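# Roll the whiteboard into the next room's yellow bay

## Task

Bring the whiteboard through to the adjoining room and leave it standing in the yellow-taped bay there, with each of its four wheels fully inside the tape line and none resting on the tape. At the end the coffee table must still stand upright. The sliding door must never be slammed, whether opening or closing it. The robot must not topple or finish leaning. The whiteboard has to stay in the bay by itself, not held there by the robot.

## Robot and tools

ROBOT. A Hello Robot Stretch 3 with one arm. It has a two-wheel differential base (0.33 m long, 0.34 m wide), a lift that slides up a mast, and a telescoping arm that reaches out to the robot's RIGHT. The base cannot slide sideways; to move the gripper forward or back you drive the base. Turning in place pivots about the point between the drive wheels, 0.05 m behind the front edge. Stowed (arm in, wrist folded), the wrist pokes out up to 0.06 m beyond the right side and a spin sweeps a 0.28 m radius; an unfolded level wrist reaches past that.

FRAMES. Base frame: origin on the floor between the drive wheels, x forward, y left, z up. The odometry frame is the base frame where the scene started. hand_pose is reported in the base frame, located where the closed fingertips meet; with all wrist joints at zero its x axis points up, y back along the arm toward the mast, z toward the robot's rear.

execute_actions. Argument "actions": a list run in order (empty list just returns the current state and images). Each action may hold "robot", "steps" (1 to 450 control steps at 30 per second, default 1) and "until" (needs steps; ends the action early once all its conditions hold). {"steps": n} alone waits. "robot" is one of: a single command; {"stop": true}, which brakes everything and clears the queue; or a list of up to 8 items run one after another, each a command or {"pause_s": s} with s at most 15.
A command may contain:
- "base": exactly one key. translate_m is a relative distance in metres, forward positive, magnitude at most 1. rotate_rad is a relative turn in radians, counter-clockwise (left) positive, magnitude at most 3.2. Both are measured from wherever the base is when that command begins.
- "joints": absolute targets by name; unnamed joints keep their previous goals. lift_m 0 to 1.1 (arm height); arm_m 0 to 0.52 (extension); wrist_yaw_rad -1.345 to 4.42 (0 along the arm, positive toward the front, 3.0 folded over the base); wrist_pitch_rad -1.57 to 0.451 (negative tips fingers down); wrist_roll_rad -2.911 to 2.911; gripper_m -0.089 to 0.179 (bigger is wider; actual fingertip gap is somewhat less, gap 0 below 0.007); head_pan_rad -3.953 to 1.73 (positive left, -1.57 looks along the arm); head_tilt_rad -1.53 to 0.419 (negative down).
- "contact_limits": {"arm_m": effort percent 1 to 100}, the effort at which that arm motion halts; lower is gentler, too low halts immediately.
Any invalid value rejects the whole call and nothing runs. A new command takes over at once; named joints retarget, the rest of an older queue is discarded. In a queue, the next item starts only after the previous one ends done (off_target also counts for base and gripper); other endings drop the rest.

SPEED. Full base speed (0.30 m/s, 1.9 rad/s) only when lift_m < 0.30, arm_m < 0.03 and wrist_yaw_rad > 2.54; otherwise 0.10 m/s and 0.63 rad/s.

WAITING. To block until everything stops: steps 450 with "until": {"robot": {"status": "ended"}}. Other conditions compare fields, e.g. {"lift_m": [">", 0.3], "base_status": ["!=", "moving"]}. Numbers compare as printed (three decimals; four for translate_m/rotate_rad). {"any": {"status": "ended"}} fires when any one motion or the queue finishes.

RESULTS. Each result is a snapshot plus one image from each camera (head_camera, nav_camera, wrist_camera). base_status shows progress, e.g. translate_m +0.12 of +0.30 (wheel-counted). joint_goals, joint_status, measured_speeds, refusals, queue and queue_left appear. Status words: moving, done, off_target (stopped short, may still push), contact_stop (arm or lift hit something and went slack), time_out, stopped, not_commanded, torque_fault (wrist servo off ~10 s, joint limp, goals refused). "refused:", "dropped:" and "replaced:" lines explain what happened, counting from 0. "robot.on_its_own" appears when the robot changed a goal, a joint is slack or off, a motor strains at rest, or base_tilt drifts 3 degrees or more from its start value. base_tilt gives forward/right lean in degrees (fixed bias up to ~4). motor_effort is percent per joint, peak in brackets, noisy. lidar_m: 12 ranges in metres, 30-degree sectors, first straight ahead then counter-clockwise (4th left, 7th behind, 10th right); plane 0.17 m high, sees legs not tabletops, misses glass; "-" means nothing. wrist_depth_mm and head_depth_mm: 7x7 median depths in mm. base_odometry counts wheel turns, so slip inflates it; heading -3.142 to 3.142, left positive.

zoom_image. Arguments camera (head_camera, nav_camera or wrist_camera) and region [x0, y0, x1, y1] in pixels of that camera's latest image, top-left origin, at most 504 by 504.

finished_scene. Argument scene: the current scene's number. Let every motion finish first.

GRIPPER. Grip by commanding gripper_m below the object's width (lower squeezes harder; over-squeezing triggers a stall guard that weakens grip). Release at least 0.02 above the touch value. Neither reading nor done proves a hold; check images.

SAFETY. Fold or unfold the wrist only with lift_m 0.32 to 0.95, wrist_pitch_rad -0.4, roll near 0; once folded the lift may go to 0.25. With wrist_yaw_rad below -0.4 keep pitch at -0.5 or lower. Pushing on something rigid with the gripper above ~0.45 m, pushing again after a contact_stop, driving while gripping or hooking something fixed, or snagging furniture (especially reversing) can tip the robot. If it leans, reverse the last move in small steps, pull the gripper free, and lower lift_m to about 0.2 if still tipped. Move the sliding door gently, keep the coffee table standing, avoid drops and hard hits. Loose objects may occasionally get nudged by outside forces.

Each tool is called after ">>>" as name(argument=value, ...), one argument or row to a line, values as JSON.

## Session

>>> execute_actions(
  actions=[],
)

Scene clock: 0.00 s.
robot.base_odometry: x=+0.000 y=+0.000 heading=+0.000 (m, m, rad; robot's odometry frame)
robot.turned_by_wheels: +0.000 (rad since the last result)
robot.turned_by_imu: +0.000 (rad since the last result)
robot.base_tilt: forward=+0.1 right=-2.9 (deg)
robot.lidar_m: 1.27 1.11 0.68 0.61 0.61 0.73 1.36 1.46 1.49 3.17 1.24 1.44
robot.head_depth_mm: 1323 1321 1316 1352 1360 1373 1377 / 1281 1287 1279 1307 1331 1335 1344 / 1263 1249 1256 1286 1297 1300 1315 / 1228 1225 1227 1257 1268 1277 1282 / 1203 1205 1219 1232 1241 1246 1251 / 1179 1186 1194 1201 1208 1219 1225 / 1150 1165 1166 1179 1186 1186 1201
robot.base_status: not_commanded
robot.joint_positions: lift_m=+0.500 arm_m=-0.002 wrist_yaw_rad=+3.120 wrist_pitch_rad=-0.517 wrist_roll_rad=+0.012 gripper_m=+0.037 head_pan_rad=+0.016 head_tilt_rad=+0.001
robot.joint_goals: lift_m=+0.500 arm_m=-0.002 wrist_yaw_rad=+3.120 wrist_pitch_rad=-0.517 wrist_roll_rad=+0.012 gripper_m=+0.037 head_pan_rad=+0.016 head_tilt_rad=+0.001
robot.joint_status: lift_m=not_commanded arm_m=not_commanded wrist_yaw_rad=not_commanded wrist_pitch_rad=not_commanded wrist_roll_rad=not_commanded gripper_m=not_commanded head_pan_rad=not_commanded head_tilt_rad=not_commanded
robot.measured_speeds: translate_m=+0.000 rotate_rad=+0.000 lift_m=+0.000 arm_m=+0.000 wrist_yaw_rad=+0.000 wrist_pitch_rad=+0.000 wrist_roll_rad=+0.000 head_pan_rad=+0.000 head_tilt_rad=+0.000
robot: refusals=0 queue=idle queue_left=0
robot.motor_effort: left_wheel=+0 right_wheel=+0 lift_m=+26 arm_m=+1 wrist_yaw_rad=+0 wrist_pitch_rad=+7 wrist_roll_rad=+0 gripper_m=+0 head_pan_rad=+0 head_tilt_rad=+1 (%)
robot.hand_pose: x=-0.0167 y=+0.0675 z=+0.4912 quat_wxyz=(+0.189, +0.689, +0.173, +0.678) (m; robot's base frame)
robot.wrist_depth_mm: 493 519 580 605 665 709 781 / 533 573 - 678 735 823 928 / 591 635 - 758 817 931 - / 657 703 762 869 915 975 959 / 704 764 807 815 806 811 791 / 701 687 711 695 696 687 686 / 603 606 - 627 605 610 604
pictures: head_camera (sideways: a quarter turn clockwise sets it upright), nav_camera (sideways: a quarter turn counterclockwise sets it upright), wrist_camera
Images, in order (width x height): head_camera 896x504, nav_camera 672x504, wrist_camera 644x364.

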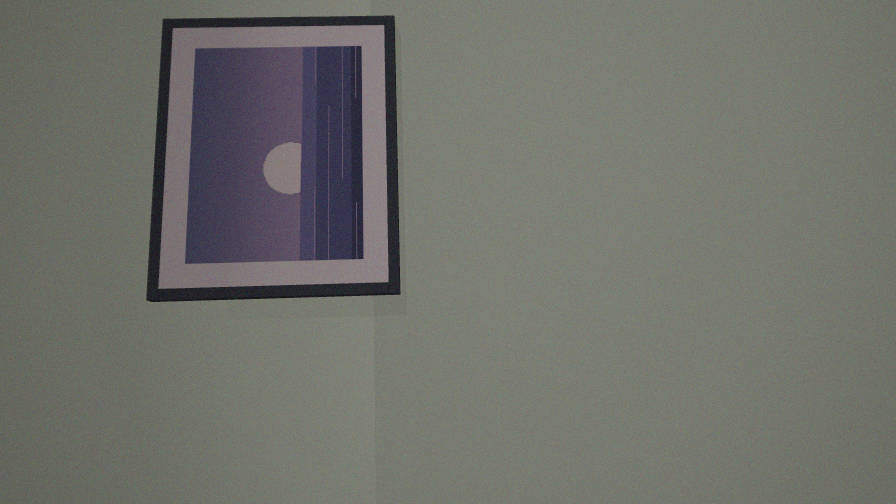

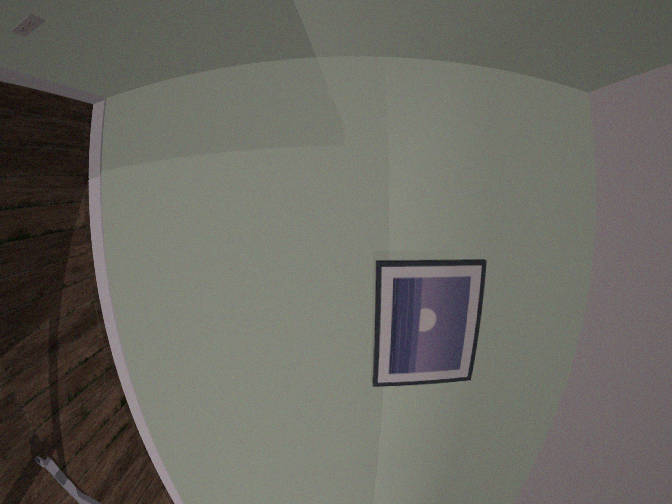

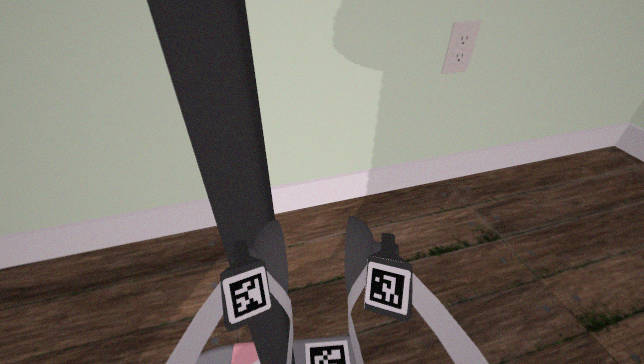

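>>> execute_actions(
  actions=[
    {"robot":{"joints":{"head_pan_rad":-1.57,"head_tilt_rad":-0.4}},"steps":450,"until":{"robot":{"status":"ended"}}},
  ],
)

>>> execute_actions(
  actions=[
    {"robot":{"joints":{"head_pan_rad":-2.6,"head_tilt_rad":-0.4}},"steps":450,"until":{"robot":{"status":"ended"}}},
  ],
)

>>> execute_actions(
  actions=[
    {"robot":{"joints":{"head_pan_rad":-0.9,"head_tilt_rad":-0.4}},"steps":450,"until":{"robot":{"status":"ended"}}},
  ],
)

Scene clock: 1.73 s.
robot.base_odometry: x=+0.000 y=+0.000 heading=+0.000 (m, m, rad; robot's odometry frame)
robot.turned_by_wheels: +0.000 (rad since the last result)
robot.turned_by_imu: +0.000 (rad since the last result)
robot.base_tilt: forward=-0.1 right=-3.0 (deg)
robot.lidar_m: 1.27 1.11 0.68 0.61 0.61 0.73 1.37 1.45 1.49 3.15 1.24 1.43
robot.head_depth_mm: 1244 2436 2623 2654 2180 1653 1377 / 1170 1266 1382 2623 1953 1697 1389 / 1128 1219 1314 2623 2026 1702 1388 / 1091 1162 1251 1356 2219 1703 1394 / 1042 1117 1203 1280 2216 1717 1396 / 1007 1075 1150 1228 2232 1672 1407 / 972 1035 1103 1178 2229 1623 1407
robot.base_status: not_commanded
robot.joint_positions: lift_m=+0.500 arm_m=-0.002 wrist_yaw_rad=+3.120 wrist_pitch_rad=-0.517 wrist_roll_rad=+0.012 gripper_m=+0.037 head_pan_rad=-1.563 head_tilt_rad=-0.395
robot.joint_goals: lift_m=+0.500 arm_m=-0.002 wrist_yaw_rad=+3.120 wrist_pitch_rad=-0.517 wrist_roll_rad=+0.012 gripper_m=+0.037 head_pan_rad=-1.570 head_tilt_rad=-0.400
robot.joint_status: lift_m=not_commanded arm_m=not_commanded wrist_yaw_rad=not_commanded wrist_pitch_rad=not_commanded wrist_roll_rad=not_commanded gripper_m=not_commanded head_pan_rad=done head_tilt_rad=done
robot.measured_speeds: translate_m=+0.000 rotate_rad=+0.000 lift_m=+0.000 arm_m=+0.000 wrist_yaw_rad=+0.000 wrist_pitch_rad=+0.000 wrist_roll_rad=+0.000 head_pan_rad=+0.000 head_tilt_rad=+0.000
robot: refusals=0 queue=done queue_left=0
robot.motor_effort: left_wheel=+0(0) right_wheel=+0(0) lift_m=+26(26) arm_m=+1(0) wrist_yaw_rad=+0(0) wrist_pitch_rad=+8(8) wrist_roll_rad=+0(0) gripper_m=+0(0) head_pan_rad=-5(44) head_tilt_rad=-2(28) (%)
robot.hand_pose: x=-0.0167 y=+0.0675 z=+0.4912 quat_wxyz=(+0.189, +0.689, +0.173, +0.678) (m; robot's base frame)
robot.wrist_depth_mm: 497 523 575 607 649 729 792 / 541 569 - 668 727 819 908 / 587 623 - 765 834 918 - / 653 696 755 849 917 968 961 / 716 758 770 801 810 785 808 / 685 677 688 689 702 676 683 / 598 614 - 613 598 607 601
pictures: head_camera (sideways: a quarter turn clockwise sets it upright), nav_camera (sideways: a quarter turn counterclockwise sets it upright), wrist_camera
Images, in order (width x height): head_camera 896x504, nav_camera 672x504, wrist_camera 644x364.

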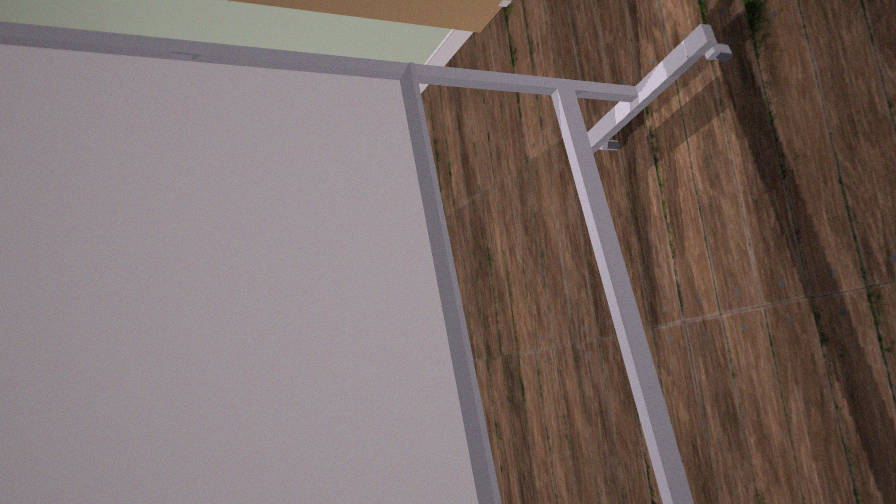

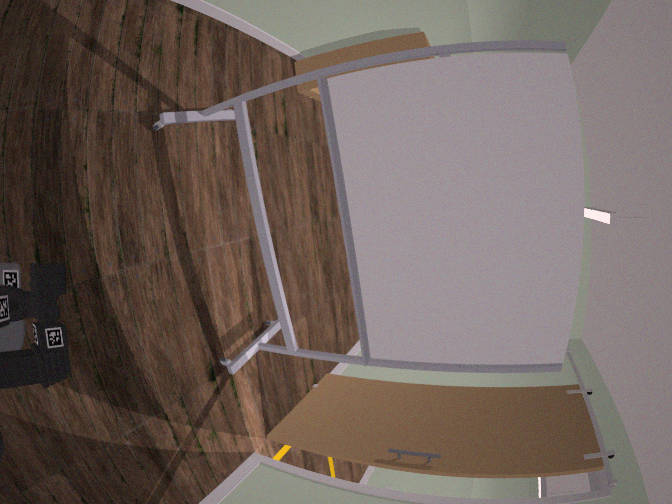

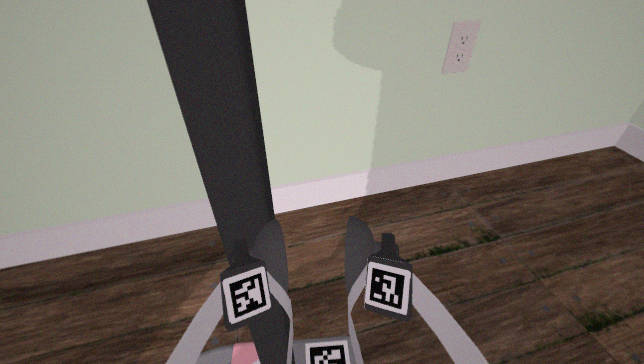

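Scene clock: 2.87 s.
robot.base_odometry: x=+0.000 y=+0.000 heading=+0.000 (m, m, rad; robot's odometry frame)
robot.turned_by_wheels: +0.000 (rad since the last result)
robot.turned_by_imu: +0.000 (rad since the last result)
robot.base_tilt: forward=+0.0 right=-3.1 (deg)
robot.lidar_m: 1.27 1.11 0.68 0.61 0.61 0.73 1.36 1.45 1.49 3.16 1.24 1.43
robot.head_depth_mm: 1193 1274 1369 1481 1617 1668 1382 / 1224 1310 1407 1527 1665 1698 1386 / 1263 1357 1464 1586 1736 1697 1390 / 1294 1388 1505 1641 1808 1714 1393 / 1341 1434 1571 1717 1873 1705 1400 / 1373 1495 1626 1778 1961 1706 1399 / 1424 1548 1681 1857 2055 1715 1399
robot.base_status: not_commanded
robot.joint_positions: lift_m=+0.500 arm_m=-0.002 wrist_yaw_rad=+3.120 wrist_pitch_rad=-0.517 wrist_roll_rad=+0.012 gripper_m=+0.037 head_pan_rad=-2.593 head_tilt_rad=-0.395
robot.joint_goals: lift_m=+0.500 arm_m=-0.002 wrist_yaw_rad=+3.120 wrist_pitch_rad=-0.517 wrist_roll_rad=+0.012 gripper_m=+0.037 head_pan_rad=-2.600 head_tilt_rad=-0.400
robot.joint_status: lift_m=not_commanded arm_m=not_commanded wrist_yaw_rad=not_commanded wrist_pitch_rad=not_commanded wrist_roll_rad=not_commanded gripper_m=not_commanded head_pan_rad=done head_tilt_rad=done
robot.measured_speeds: translate_m=+0.000 rotate_rad=+0.000 lift_m=+0.000 arm_m=+0.000 wrist_yaw_rad=+0.000 wrist_pitch_rad=+0.000 wrist_roll_rad=+0.000 head_pan_rad=+0.000 head_tilt_rad=+0.000
robot: refusals=0 queue=done queue_left=0
robot.motor_effort: left_wheel=+0(0) right_wheel=+0(0) lift_m=+26(26) arm_m=+1(1) wrist_yaw_rad=+0(0) wrist_pitch_rad=+8(7) wrist_roll_rad=+0(0) gripper_m=+0(0) head_pan_rad=-5(44) head_tilt_rad=-3(3) (%)
robot.hand_pose: x=-0.0167 y=+0.0675 z=+0.4912 quat_wxyz=(+0.189, +0.689, +0.173, +0.678) (m; robot's base frame)
robot.wrist_depth_mm: 490 514 568 604 658 723 792 / 540 568 - 665 725 800 907 / 581 625 - 756 845 937 - / 651 696 752 866 898 990 965 / 715 758 779 840 812 802 795 / 683 682 705 676 705 695 693 / 615 616 - 630 601 605 599
pictures: head_camera (sideways: a quarter turn clockwise sets it upright), nav_camera (sideways: a quarter turn counterclockwise sets it upright), wrist_camera
Images, in order (width x height): head_camera 896x504, nav_camera 672x504, wrist_camera 644x364.

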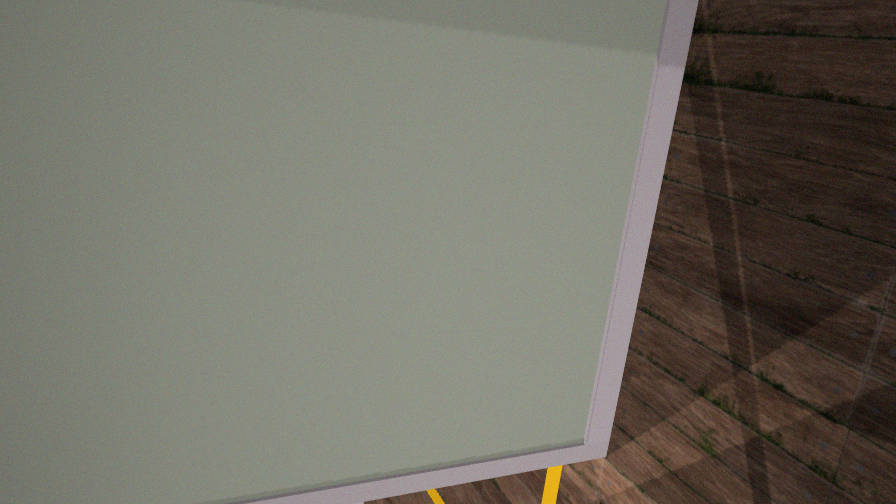

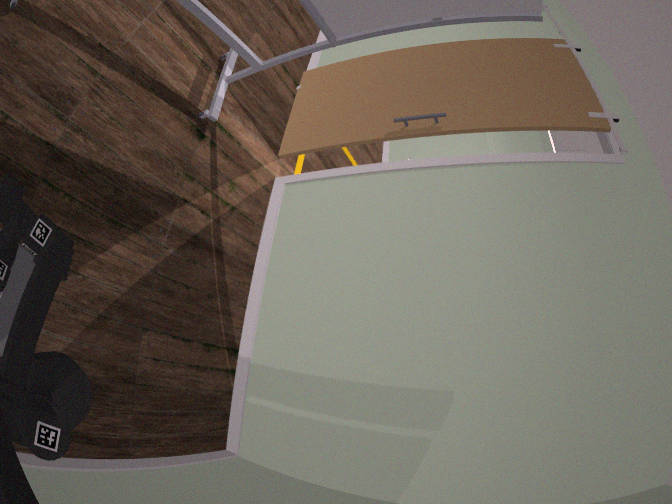

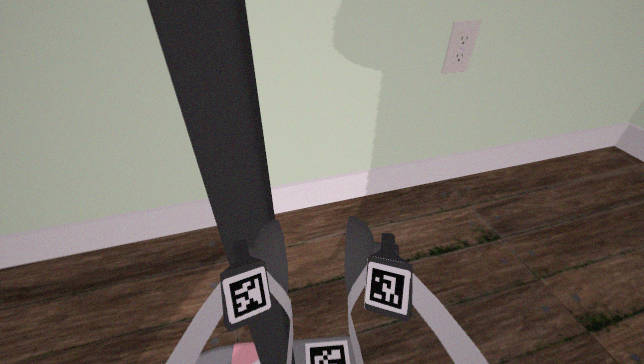

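Scene clock: 4.30 s.
robot.base_odometry: x=+0.000 y=+0.000 heading=+0.000 (m, m, rad; robot's odometry frame)
robot.turned_by_wheels: +0.000 (rad since the last result)
robot.turned_by_imu: +0.000 (rad since the last result)
robot.base_tilt: forward=+0.0 right=-2.9 (deg)
robot.lidar_m: 1.28 1.11 0.68 0.60 0.61 0.73 1.36 1.46 1.49 3.16 1.24 1.43
robot.head_depth_mm: 966 1028 1104 1184 2168 1600 1385 / 987 1052 1130 1214 2170 1641 1381 / 1007 1083 1169 1254 2201 1701 1397 / 1039 1110 1206 1347 2103 1602 1394 / 2212 2325 2451 2626 2217 1726 1397 / 1891 1968 2089 2187 2137 1728 1402 / 1656 1728 1790 1875 1956 1724 1409
robot.base_status: not_commanded
robot.joint_positions: lift_m=+0.500 arm_m=-0.002 wrist_yaw_rad=+3.120 wrist_pitch_rad=-0.517 wrist_roll_rad=+0.012 gripper_m=+0.037 head_pan_rad=-0.907 head_tilt_rad=-0.395
robot.joint_goals: lift_m=+0.500 arm_m=-0.002 wrist_yaw_rad=+3.120 wrist_pitch_rad=-0.517 wrist_roll_rad=+0.012 gripper_m=+0.037 head_pan_rad=-0.900 head_tilt_rad=-0.400
robot.joint_status: lift_m=not_commanded arm_m=not_commanded wrist_yaw_rad=not_commanded wrist_pitch_rad=not_commanded wrist_roll_rad=not_commanded gripper_m=not_commanded head_pan_rad=done head_tilt_rad=done
robot.measured_speeds: translate_m=+0.000 rotate_rad=+0.000 lift_m=+0.000 arm_m=+0.000 wrist_yaw_rad=+0.000 wrist_pitch_rad=+0.000 wrist_roll_rad=+0.000 head_pan_rad=+0.000 head_tilt_rad=+0.000
robot: refusals=0 queue=done queue_left=0
robot.motor_effort: left_wheel=+0(0) right_wheel=+0(0) lift_m=+26(26) arm_m=+0(1) wrist_yaw_rad=+0(0) wrist_pitch_rad=+8(8) wrist_roll_rad=+0(0) gripper_m=+0(0) head_pan_rad=+4(44) head_tilt_rad=-2(1) (%)
robot.hand_pose: x=-0.0167 y=+0.0675 z=+0.4912 quat_wxyz=(+0.189, +0.689, +0.173, +0.678) (m; robot's base frame)
robot.wrist_depth_mm: 500 521 586 608 660 724 789 / 543 565 - 671 750 821 917 / 588 629 - 748 836 924 - / 641 700 765 844 900 953 956 / 710 742 785 836 819 799 807 / 675 678 697 691 689 679 683 / 611 594 - 627 605 593 602
pictures: head_camera (sideways: a quarter turn clockwise sets it upright), nav_camera (sideways: a quarter turn counterclockwise sets it upright), wrist_camera
Images, in order (width x height): head_camera 896x504, nav_camera 672x504, wrist_camera 644x364.

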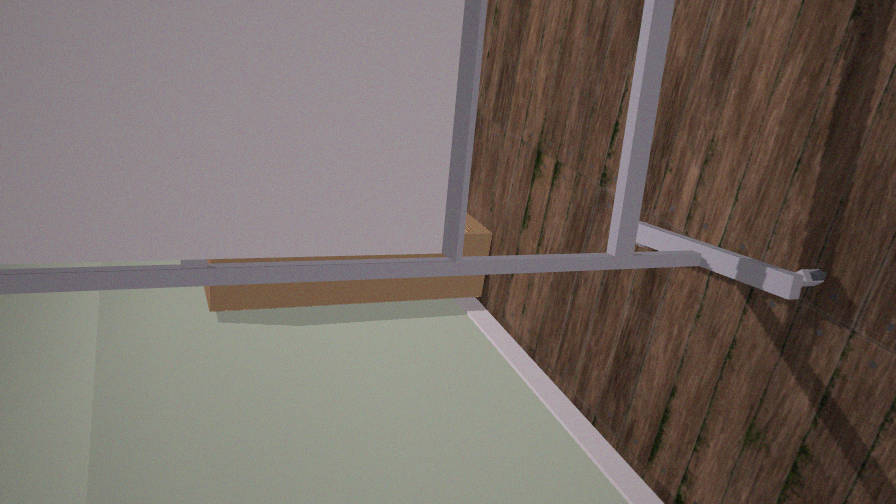

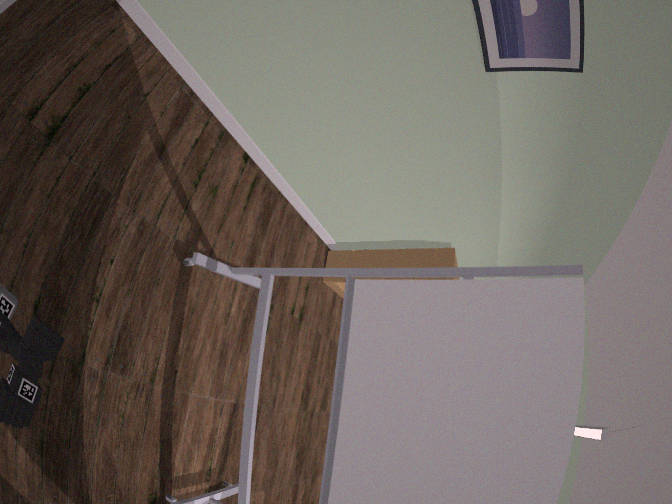

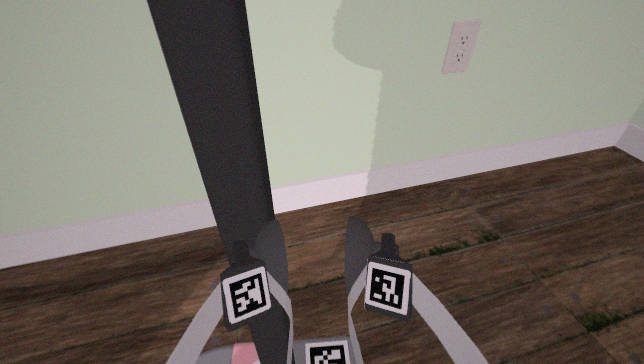

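>>> execute_actions(
  actions=[
    {"robot":[{"joints":{"lift_m":0.26,"head_pan_rad":-0.6,"head_tilt_rad":-0.5}},{"base":{"rotate_rad":0.21}},{"base":{"translate_m":-0.95}},{"base":{"rotate_rad":-1.571}},{"base":{"translate_m":0.6}}],"steps":450,"until":{"robot":{"status":"ended"}}},
  ],
)

Scene clock: 20.23 s.
robot.base_odometry: x=-0.804 y=-0.785 heading=-1.361 (m, m, rad; robot's odometry frame)
robot.turned_by_wheels: -1.361 (rad since the last result)
robot.turned_by_imu: -1.355 (rad since the last result)
robot.base_tilt: forward=+0.0 right=-3.0 (deg)
robot.lidar_m: 1.95 0.75 1.57 2.22 1.73 1.26 1.21 0.71 0.52 0.50 0.52 0.70
robot.head_depth_mm: 502 536 574 621 674 738 813 / 545 588 640 698 765 849 952 / 2836 3097 716 789 874 992 1126 / 2741 2987 3229 2445 1804 1469 1298 / 694 765 861 967 1148 1374 1302 / 799 887 1042 1227 1495 1561 1314 / 955 1107 1326 1637 1874 1567 1311
robot.base_status: done (translate_m +0.6000 of +0.6000)
robot.joint_positions: lift_m=+0.260 arm_m=-0.002 wrist_yaw_rad=+3.120 wrist_pitch_rad=-0.518 wrist_roll_rad=+0.012 gripper_m=+0.037 head_pan_rad=-0.607 head_tilt_rad=-0.495
robot.joint_goals: lift_m=+0.260 arm_m=-0.002 wrist_yaw_rad=+3.120 wrist_pitch_rad=-0.518 wrist_roll_rad=+0.012 gripper_m=+0.037 head_pan_rad=-0.600 head_tilt_rad=-0.500
robot.joint_status: lift_m=done arm_m=not_commanded wrist_yaw_rad=not_commanded wrist_pitch_rad=not_commanded wrist_roll_rad=not_commanded gripper_m=not_commanded head_pan_rad=done head_tilt_rad=done
robot.measured_speeds: translate_m=+0.000 rotate_rad=+0.000 lift_m=+0.000 arm_m=+0.000 wrist_yaw_rad=+0.000 wrist_pitch_rad=+0.000 wrist_roll_rad=+0.000 head_pan_rad=+0.000 head_tilt_rad=+0.000
robot: refusals=0 queue=done queue_left=0
robot.motor_effort: left_wheel=+4(13) right_wheel=-3(6) lift_m=+17(25) arm_m=+1(1) wrist_yaw_rad=+0(0) wrist_pitch_rad=+8(8) wrist_roll_rad=+0(0) gripper_m=+0(0) head_pan_rad=+4(30) head_tilt_rad=-2(13) (%)
robot.hand_pose: x=-0.0167 y=+0.0675 z=+0.2514 quat_wxyz=(+0.190, +0.689, +0.173, +0.678) (m; robot's base frame)
robot.wrist_depth_mm: - - - - - - - / - - - - - - - / 756 749 - 751 749 754 737 / 597 602 586 594 592 592 599 / 494 511 - 528 493 499 491 / 437 - - - 430 427 426 / - - - - 364 373 372
pictures: head_camera (sideways: a quarter turn clockwise sets it upright), nav_camera (sideways: a quarter turn counterclockwise sets it upright), wrist_camera
Images, in order (width x height): head_camera 896x504, nav_camera 672x504, wrist_camera 644x364.

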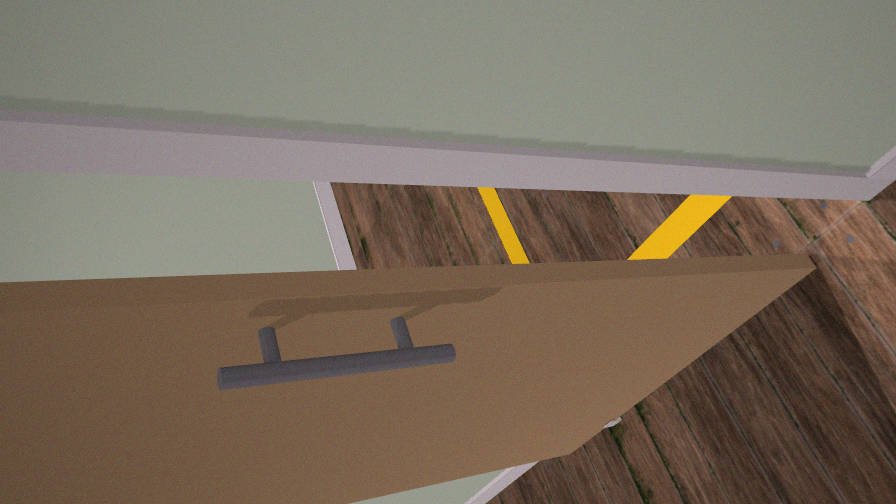

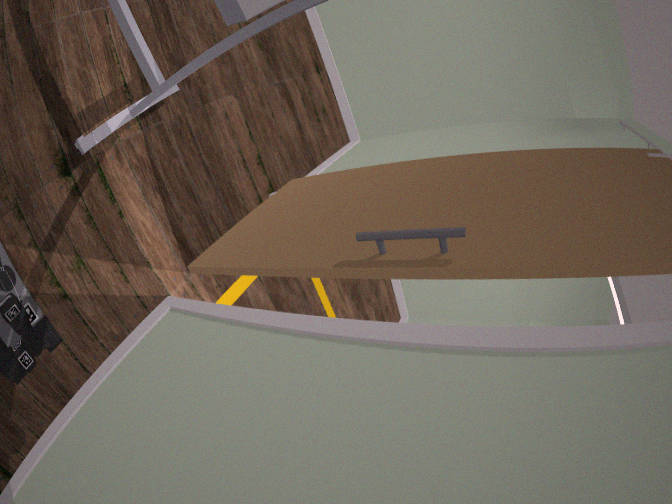

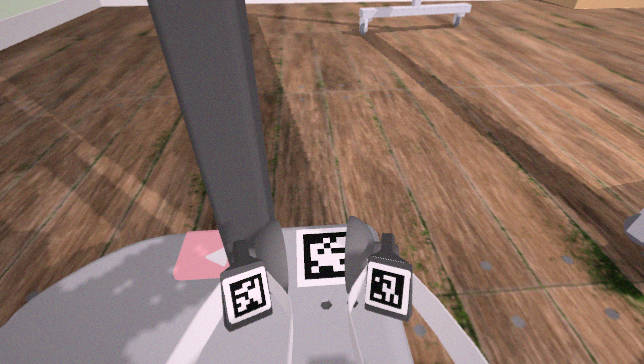

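>>> execute_actions(
  actions=[
    {"robot":[{"base":{"rotate_rad":-0.3}},{"base":{"translate_m":0.28}},{"base":{"rotate_rad":0.3},"joints":{"head_pan_rad":-1.0,"head_tilt_rad":-1.0}},{"base":{"translate_m":0.2}},{"joints":{"lift_m":0.35,"arm_m":0.15}}],"steps":450,"until":{"robot":{"status":"ended"}}},
  ],
)

Scene clock: 31.20 s.
robot.base_odometry: x=-0.788 y=-1.259 heading=-1.361 (m, m, rad; robot's odometry frame)
robot.turned_by_wheels: +0.000 (rad since the last result)
robot.turned_by_imu: -0.001 (rad since the last result)
robot.base_tilt: forward=+0.1 right=-3.0 (deg)
robot.lidar_m: 1.63 2.17 0.39 1.57 2.38 1.74 1.64 0.60 0.43 0.41 0.43 0.52
robot.head_depth_mm: 2248 1940 523 629 823 - 1093 / 2252 1923 1682 1440 892 1193 1145 / 2254 1930 1685 1487 1339 1223 - / 401 481 600 804 1282 1214 1128 / 409 495 614 850 1282 1210 1111 / 384 469 685 989 1320 1216 1113 / 466 590 789 1179 1337 1211 1118
robot.base_status: done (translate_m +0.2000 of +0.2000)
robot.joint_positions: lift_m=+0.350 arm_m=+0.150 wrist_yaw_rad=+3.120 wrist_pitch_rad=-0.518 wrist_roll_rad=+0.012 gripper_m=+0.037 head_pan_rad=-0.994 head_tilt_rad=-0.988
robot.joint_goals: lift_m=+0.350 arm_m=+0.150 wrist_yaw_rad=+3.120 wrist_pitch_rad=-0.518 wrist_roll_rad=+0.012 gripper_m=+0.037 head_pan_rad=-1.000 head_tilt_rad=-1.000
robot.joint_status: lift_m=done arm_m=done wrist_yaw_rad=not_commanded wrist_pitch_rad=not_commanded wrist_roll_rad=not_commanded gripper_m=not_commanded head_pan_rad=done head_tilt_rad=done
robot.measured_speeds: translate_m=+0.000 rotate_rad=+0.000 lift_m=+0.000 arm_m=+0.000 wrist_yaw_rad=+0.000 wrist_pitch_rad=+0.000 wrist_roll_rad=+0.000 head_pan_rad=+0.000 head_tilt_rad=+0.000
robot: refusals=0 queue=done queue_left=0
robot.motor_effort: left_wheel=-3(12) right_wheel=+2(7) lift_m=+35(35) arm_m=+3(3) wrist_yaw_rad=+0(0) wrist_pitch_rad=+8(8) wrist_roll_rad=+0(0) gripper_m=+0(0) head_pan_rad=-4(35) head_tilt_rad=-5(35) (%)
robot.hand_pose: x=-0.0167 y=-0.0839 z=+0.3405 quat_wxyz=(+0.190, +0.689, +0.173, +0.678) (m; robot's base frame)
robot.wrist_depth_mm: - - - - 723 - - / - - - - - - - / 916 919 933 931 884 912 932 / 738 739 733 655 679 733 738 / 613 627 - - 620 614 606 / 524 - - - 531 523 522 / 458 - - - 456 454 454
pictures: head_camera (sideways: a quarter turn clockwise sets it upright), nav_camera (sideways: a quarter turn counterclockwise sets it upright), wrist_camera
Images, in order (width x height): head_camera 896x504, nav_camera 672x504, wrist_camera 644x364.

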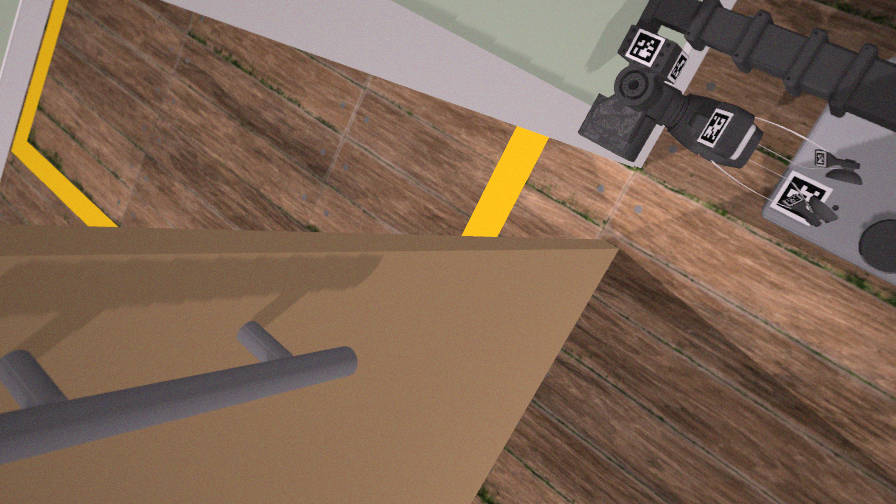

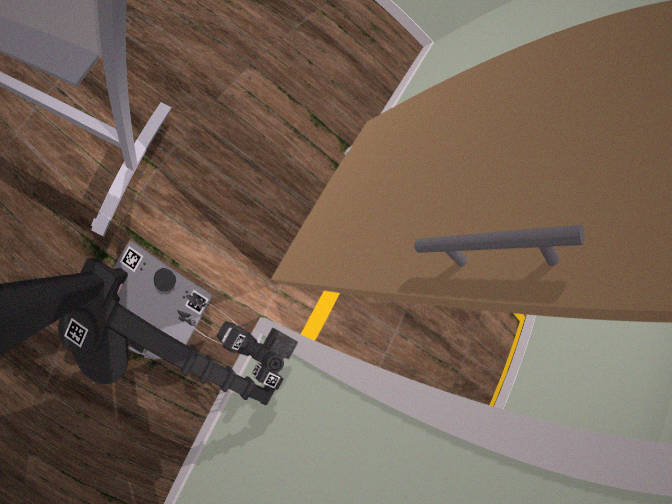

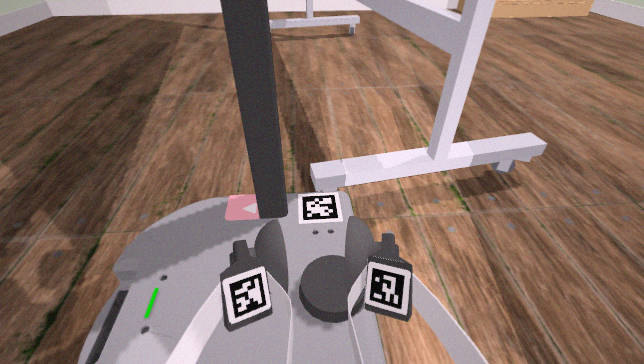

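>>> execute_actions(
  actions=[
    {"robot":[{"base":{"translate_m":0.3}}],"steps":450,"until":{"robot":{"status":"ended"}}},
  ],
)

Scene clock: 35.70 s.
robot.base_odometry: x=-0.725 y=-1.553 heading=-1.361 (m, m, rad; robot's odometry frame)
robot.turned_by_wheels: +0.000 (rad since the last result)
robot.turned_by_imu: -0.001 (rad since the last result)
robot.base_tilt: forward=+0.0 right=-2.8 (deg)
robot.lidar_m: 1.64 1.86 2.17 0.31 2.39 2.05 1.64 0.60 0.47 0.36 0.38 0.52
robot.head_depth_mm: 323 374 445 520 703 - 1096 / 340 398 480 602 766 1174 1143 / 361 426 521 667 924 1201 - / 384 457 568 750 1095 1217 1135 / 409 495 628 853 1287 1219 1111 / 439 539 699 994 1316 1214 1109 / 473 592 788 1182 1340 1216 1113
robot.base_status: done (translate_m +0.3000 of +0.3000)
robot.joint_positions: lift_m=+0.350 arm_m=+0.150 wrist_yaw_rad=+3.120 wrist_pitch_rad=-0.518 wrist_roll_rad=+0.012 gripper_m=+0.037 head_pan_rad=-0.994 head_tilt_rad=-0.988
robot.joint_goals: lift_m=+0.350 arm_m=+0.150 wrist_yaw_rad=+3.120 wrist_pitch_rad=-0.518 wrist_roll_rad=+0.012 gripper_m=+0.037 head_pan_rad=-1.000 head_tilt_rad=-1.000
robot.joint_status: lift_m=done arm_m=done wrist_yaw_rad=not_commanded wrist_pitch_rad=not_commanded wrist_roll_rad=not_commanded gripper_m=not_commanded head_pan_rad=done head_tilt_rad=done
robot.measured_speeds: translate_m=+0.000 rotate_rad=+0.000 lift_m=+0.000 arm_m=+0.000 wrist_yaw_rad=+0.000 wrist_pitch_rad=+0.000 wrist_roll_rad=+0.000 head_pan_rad=+0.000 head_tilt_rad=+0.000
robot: refusals=0 queue=done queue_left=0
robot.motor_effort: left_wheel=-4(5) right_wheel=+2(5) lift_m=+35(35) arm_m=+3(3) wrist_yaw_rad=+0(0) wrist_pitch_rad=+8(8) wrist_roll_rad=+1(0) gripper_m=+0(0) head_pan_rad=-3(3) head_tilt_rad=-5(6) (%)
robot.hand_pose: x=-0.0167 y=-0.0839 z=+0.3405 quat_wxyz=(+0.190, +0.689, +0.173, +0.678) (m; robot's base frame)
robot.wrist_depth_mm: - - - - - - - / - - - - - - - / 924 918 931 869 927 911 906 / 739 711 615 694 706 735 724 / 598 642 - - 612 615 617 / 528 - - - 531 518 524 / 456 - - - 461 452 458
pictures: head_camera (sideways: a quarter turn clockwise sets it upright), nav_camera (sideways: a quarter turn counterclockwise sets it upright), wrist_camera
Images, in order (width x height): head_camera 896x504, nav_camera 672x504, wrist_camera 644x364.

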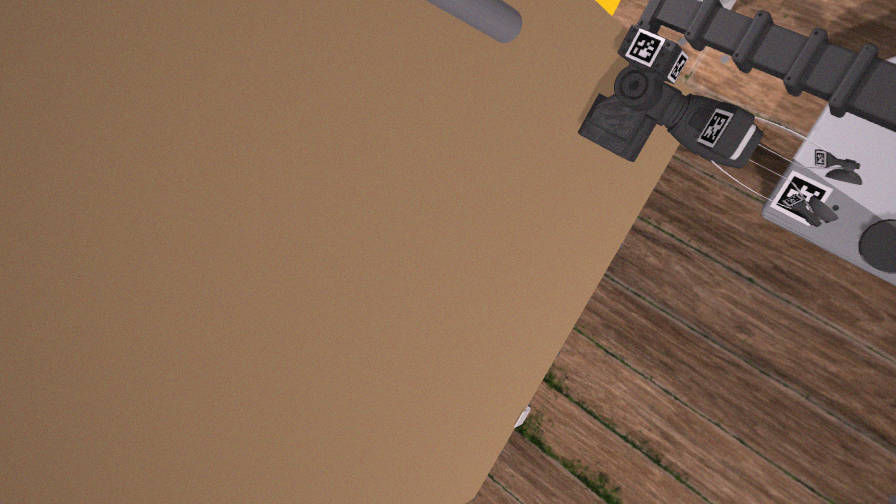

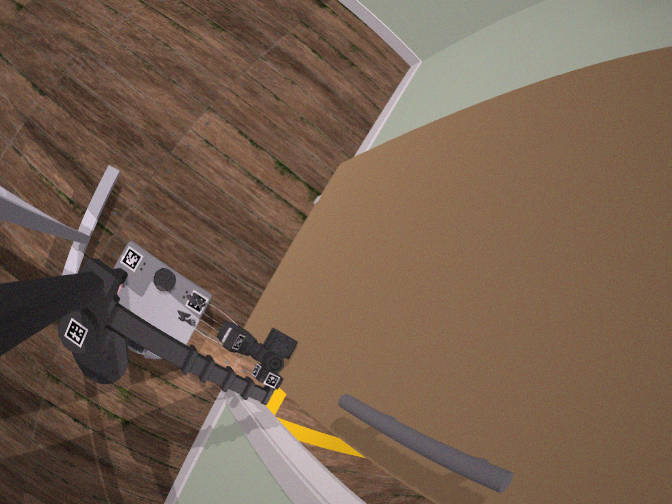

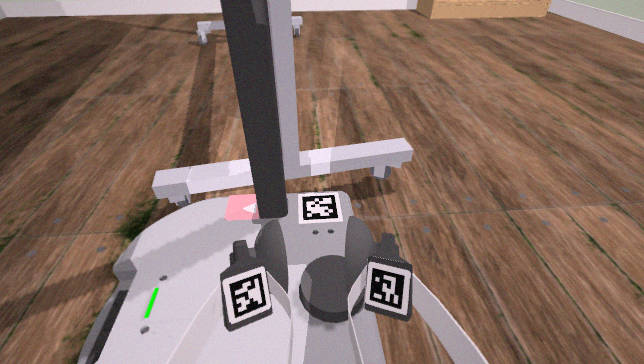

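Passed it. Back up and extend further.

>>> execute_actions(
  actions=[
    {"robot":[{"base":{"translate_m":-0.16}},{"joints":{"arm_m":0.21},"contact_limits":{"arm_m":15}}],"steps":450,"until":{"robot":{"status":"ended"}}},
    {"robot":[{"base":{"translate_m":0.15}}],"steps":450,"until":{"robot":{"status":"ended"}}},
  ],
)

Scene clock: 42.70 s.
robot.base_odometry: x=-0.727 y=-1.543 heading=-1.361 (m, m, rad; robot's odometry frame)
robot.turned_by_wheels: +0.000 (rad since the last result)
robot.turned_by_imu: -0.013 (rad since the last result)
robot.base_tilt: forward=+0.0 right=-3.0 (deg)
robot.lidar_m: 1.57 1.86 2.17 0.31 2.39 2.05 1.71 0.60 0.46 0.37 0.38 0.51
robot.head_depth_mm: 320 372 461 1476 1373 1226 1092 / 325 381 476 607 1279 1184 1136 / 351 396 449 663 922 1214 - / 379 453 561 740 1085 1216 1132 / 403 489 620 842 1282 1214 1109 / 432 529 687 972 1319 1212 1114 / 464 580 771 1151 1345 1220 1110
robot.base_status: done (translate_m +0.1500 of +0.1500)
robot.joint_positions: lift_m=+0.350 arm_m=+0.210 wrist_yaw_rad=+3.123 wrist_pitch_rad=-0.518 wrist_roll_rad=+0.012 gripper_m=+0.037 head_pan_rad=-0.994 head_tilt_rad=-0.989
robot.joint_goals: lift_m=+0.350 arm_m=+0.210 wrist_yaw_rad=+3.123 wrist_pitch_rad=-0.518 wrist_roll_rad=+0.012 gripper_m=+0.037 head_pan_rad=-1.000 head_tilt_rad=-1.000
robot.joint_status: lift_m=done arm_m=done wrist_yaw_rad=not_commanded wrist_pitch_rad=not_commanded wrist_roll_rad=not_commanded gripper_m=not_commanded head_pan_rad=done head_tilt_rad=done
robot.measured_speeds: translate_m=+0.000 rotate_rad=+0.000 lift_m=+0.000 arm_m=+0.000 wrist_yaw_rad=+0.000 wrist_pitch_rad=+0.000 wrist_roll_rad=+0.000 head_pan_rad=+0.000 head_tilt_rad=+0.000
robot: refusals=0 queue=done queue_left=0
robot.motor_effort: left_wheel=-5(27) right_wheel=+6(31) lift_m=+34(35) arm_m=+3(3) wrist_yaw_rad=-2(4) wrist_pitch_rad=+8(8) wrist_roll_rad=+0(0) gripper_m=+0(0) head_pan_rad=-3(3) head_tilt_rad=-5(6) (%)
robot.contact_limits: arm_m 15 (drawing in: default 16, maximum 26; extending or still: default 23, maximum 37)
robot.hand_pose: x=-0.0172 y=-0.1440 z=+0.3404 quat_wxyz=(+0.189, +0.689, +0.174, +0.678) (m; robot's base frame)
robot.wrist_depth_mm: - - - - - - - / - - - - - - - / 931 919 940 728 912 930 901 / 732 737 634 780 742 726 726 / 613 591 - - 608 608 609 / 521 - - - 521 524 518 / 456 - - - 457 458 460
pictures: head_camera (sideways: a quarter turn clockwise sets it upright), nav_camera (sideways: a quarter turn counterclockwise sets it upright), wrist_camera
Images, in order (width x height): head_camera 896x504, nav_camera 672x504, wrist_camera 644x364.

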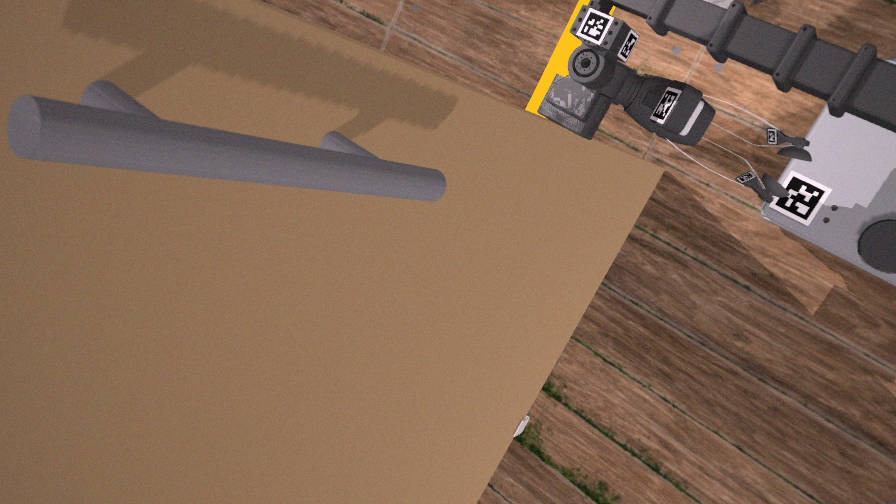

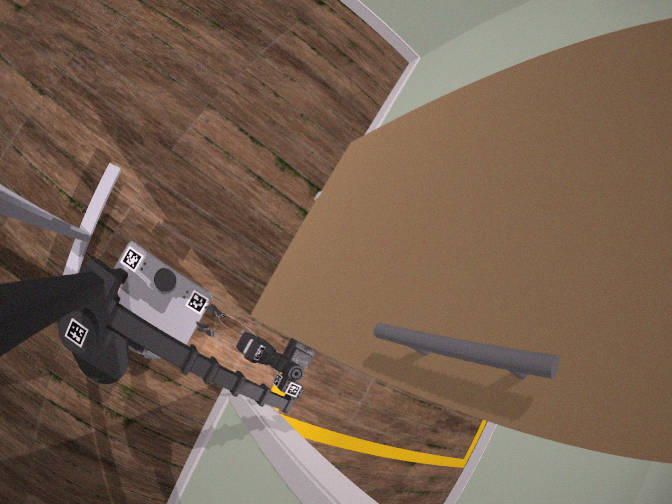

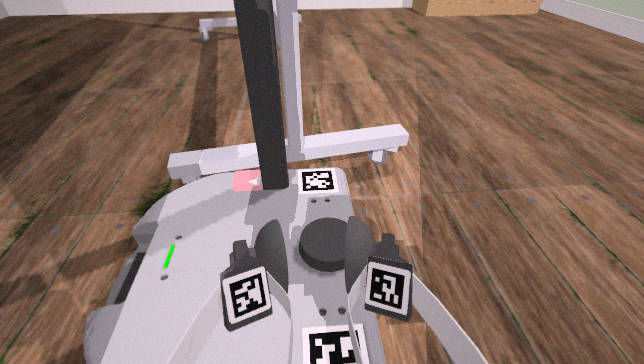

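Working. Continue.

>>> execute_actions(
  actions=[
    {"robot":[{"base":{"translate_m":0.45},"joints":{"head_pan_rad":-1.4,"head_tilt_rad":-0.8}}],"steps":450,"until":{"robot":{"status":"ended"}}},
  ],
)

Scene clock: 48.40 s.
robot.base_odometry: x=-0.634 y=-1.983 heading=-1.361 (m, m, rad; robot's odometry frame)
robot.turned_by_wheels: +0.000 (rad since the last result)
robot.turned_by_imu: -0.001 (rad since the last result)
robot.base_tilt: forward=+0.0 right=-2.7 (deg)
robot.lidar_m: 1.35 1.39 1.90 2.03 2.39 0.57 1.69 0.78 2.44 0.36 0.37 0.50
robot.head_depth_mm: 2159 2378 2052 1707 1461 1284 1139 / 2184 2431 2056 1718 1466 1285 1171 / 2234 2451 2060 1711 1469 1309 1125 / 309 353 418 514 667 892 1119 / 297 340 400 484 600 863 1124 / 299 337 340 414 639 898 1143 / 303 341 415 508 659 932 1156
robot.base_status: done (translate_m +0.4500 of +0.4500)
robot.joint_positions: lift_m=+0.350 arm_m=+0.210 wrist_yaw_rad=+3.123 wrist_pitch_rad=-0.518 wrist_roll_rad=+0.012 gripper_m=+0.037 head_pan_rad=-1.393 head_tilt_rad=-0.804
robot.joint_goals: lift_m=+0.350 arm_m=+0.210 wrist_yaw_rad=+3.123 wrist_pitch_rad=-0.518 wrist_roll_rad=+0.012 gripper_m=+0.037 head_pan_rad=-1.400 head_tilt_rad=-0.800
robot.joint_status: lift_m=done arm_m=done wrist_yaw_rad=not_commanded wrist_pitch_rad=not_commanded wrist_roll_rad=not_commanded gripper_m=not_commanded head_pan_rad=done head_tilt_rad=done
robot.measured_speeds: translate_m=+0.000 rotate_rad=+0.000 lift_m=+0.000 arm_m=+0.000 wrist_yaw_rad=+0.000 wrist_pitch_rad=+0.000 wrist_roll_rad=+0.000 head_pan_rad=+0.000 head_tilt_rad=+0.000
robot: refusals=0 queue=done queue_left=0
robot.motor_effort: left_wheel=-4(6) right_wheel=+5(21) lift_m=+34(34) arm_m=+3(3) wrist_yaw_rad=-2(3) wrist_pitch_rad=+8(8) wrist_roll_rad=+0(0) gripper_m=+0(0) head_pan_rad=-5(34) head_tilt_rad=+2(17) (%)
robot.contact_limits: arm_m 15 (drawing in: default 16, maximum 26; extending or still: default 23, maximum 37)
robot.hand_pose: x=-0.0173 y=-0.1440 z=+0.3404 quat_wxyz=(+0.189, +0.689, +0.174, +0.678) (m; robot's base frame)
robot.wrist_depth_mm: 632 - - - - - - / - - - - - - - / 876 928 925 897 916 958 925 / 681 714 784 785 726 741 727 / 598 611 - - 618 618 610 / 526 - - - 539 520 516 / 455 - - - 455 460 459
pictures: head_camera (sideways: a quarter turn clockwise sets it upright), nav_camera (sideways: a quarter turn counterclockwise sets it upright), wrist_camera
Images, in order (width x height): head_camera 896x504, nav_camera 672x504, wrist_camera 644x364.

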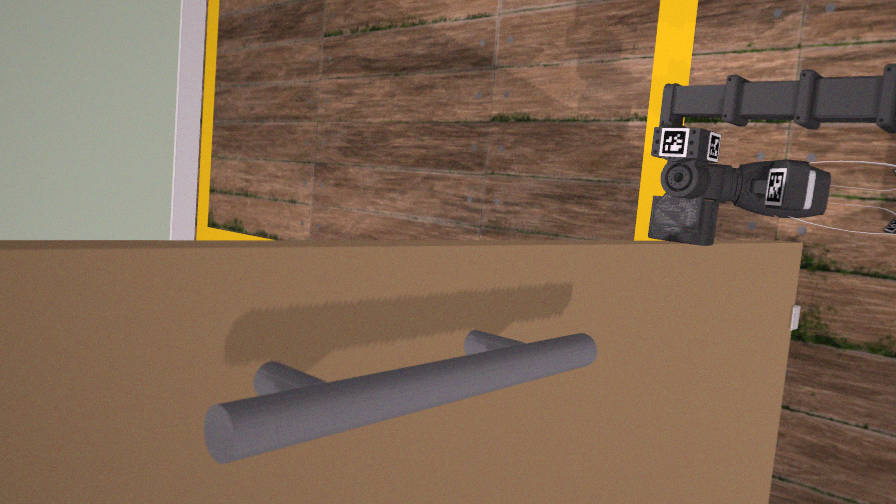

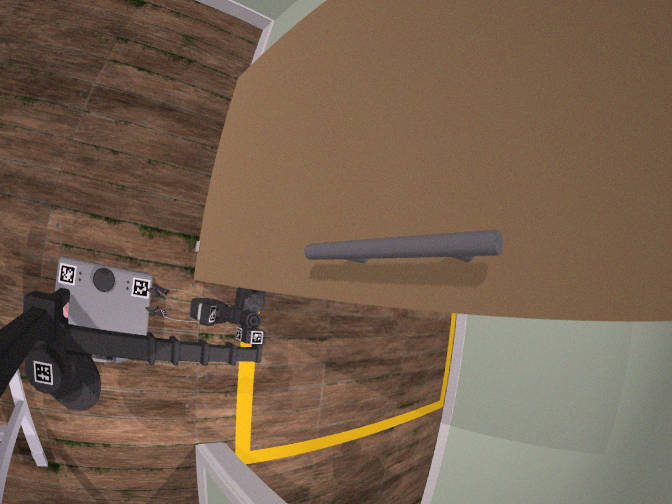

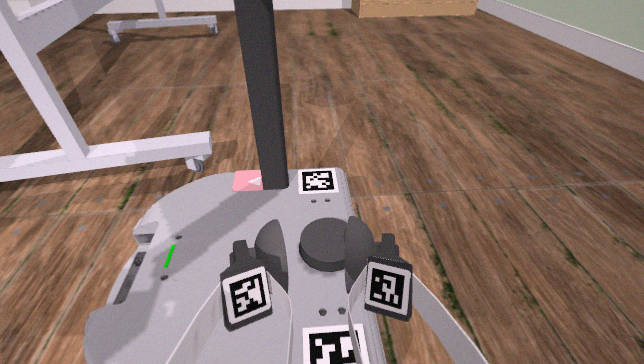

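>>> execute_actions(
  actions=[
    {"robot":[{"base":{"translate_m":0.1}},{"base":{"translate_m":-0.03},"joints":{"head_pan_rad":-1.7}}],"steps":450,"until":{"robot":{"status":"ended"}}},
  ],
)

Scene clock: 52.63 s.
robot.base_odometry: x=-0.619 y=-2.051 heading=-1.361 (m, m, rad; robot's odometry frame)
robot.turned_by_wheels: +0.000 (rad since the last result)
robot.turned_by_imu: -0.001 (rad since the last result)
robot.base_tilt: forward=+0.1 right=-2.9 (deg)
robot.lidar_m: 1.28 1.33 1.80 2.03 2.40 0.62 1.69 0.84 2.56 0.37 0.37 0.50
robot.head_depth_mm: 2379 2592 2045 1719 1468 1287 1139 / 2359 2527 2069 1712 1465 1287 1143 / 2287 2516 2053 1716 1475 1313 1129 / 2277 2510 2069 1717 1477 1260 1123 / 2216 2437 2076 1723 1471 1227 1130 / 2188 2411 2075 1682 671 773 1091 / 2170 2350 476 458 551 728 1070
robot.base_status: done (translate_m -0.0300 of -0.0300)
robot.joint_positions: lift_m=+0.350 arm_m=+0.210 wrist_yaw_rad=+3.123 wrist_pitch_rad=-0.518 wrist_roll_rad=+0.012 gripper_m=+0.037 head_pan_rad=-1.693 head_tilt_rad=-0.803
robot.joint_goals: lift_m=+0.350 arm_m=+0.210 wrist_yaw_rad=+3.123 wrist_pitch_rad=-0.518 wrist_roll_rad=+0.012 gripper_m=+0.037 head_pan_rad=-1.700 head_tilt_rad=-0.800
robot.joint_status: lift_m=done arm_m=done wrist_yaw_rad=not_commanded wrist_pitch_rad=not_commanded wrist_roll_rad=not_commanded gripper_m=not_commanded head_pan_rad=done head_tilt_rad=done
robot.measured_speeds: translate_m=+0.000 rotate_rad=+0.000 lift_m=+0.000 arm_m=+0.000 wrist_yaw_rad=+0.000 wrist_pitch_rad=+0.000 wrist_roll_rad=+0.000 head_pan_rad=+0.000 head_tilt_rad=+0.000
robot: refusals=0 queue=done queue_left=0
robot.motor_effort: left_wheel=-1(6) right_wheel=+1(22) lift_m=+34(34) arm_m=+3(3) wrist_yaw_rad=-1(3) wrist_pitch_rad=+8(8) wrist_roll_rad=+0(0) gripper_m=+0(0) head_pan_rad=-4(30) head_tilt_rad=+2(3) (%)
robot.contact_limits: arm_m 15 (drawing in: default 16, maximum 26; extending or still: default 23, maximum 37)
robot.hand_pose: x=-0.0173 y=-0.1440 z=+0.3404 quat_wxyz=(+0.189, +0.689, +0.174, +0.678) (m; robot's base frame)
robot.wrist_depth_mm: - - - - - - - / - - - - - - - / 875 900 938 895 914 923 913 / 697 736 797 797 747 750 720 / 604 613 - - 608 604 612 / 514 - - - 530 515 523 / 462 - - - 458 455 455
pictures: head_camera (sideways: a quarter turn clockwise sets it upright), nav_camera (sideways: a quarter turn counterclockwise sets it upright), wrist_camera
Images, in order (width x height): head_camera 896x504, nav_camera 672x504, wrist_camera 644x364.

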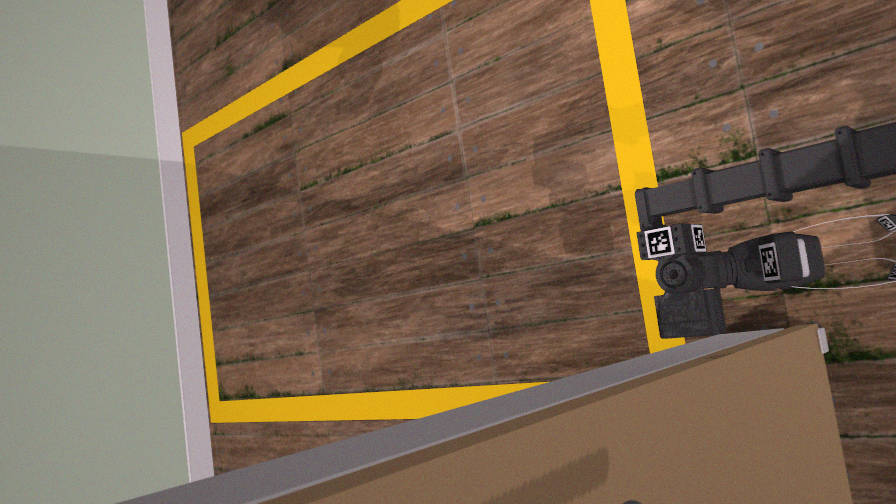

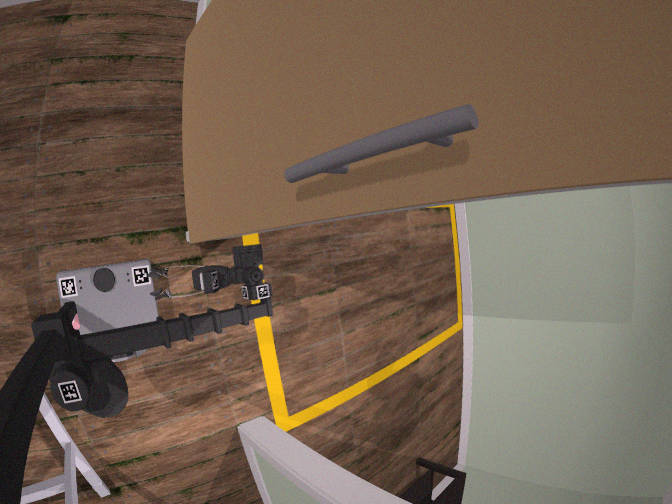

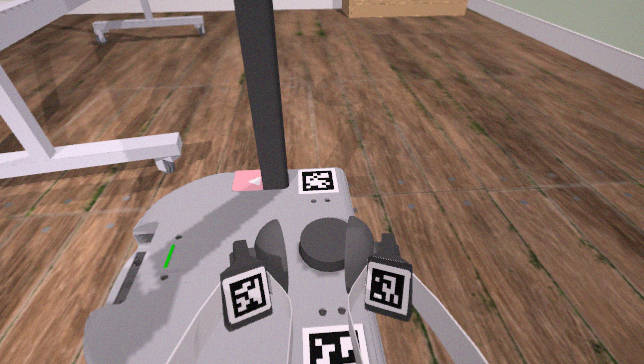

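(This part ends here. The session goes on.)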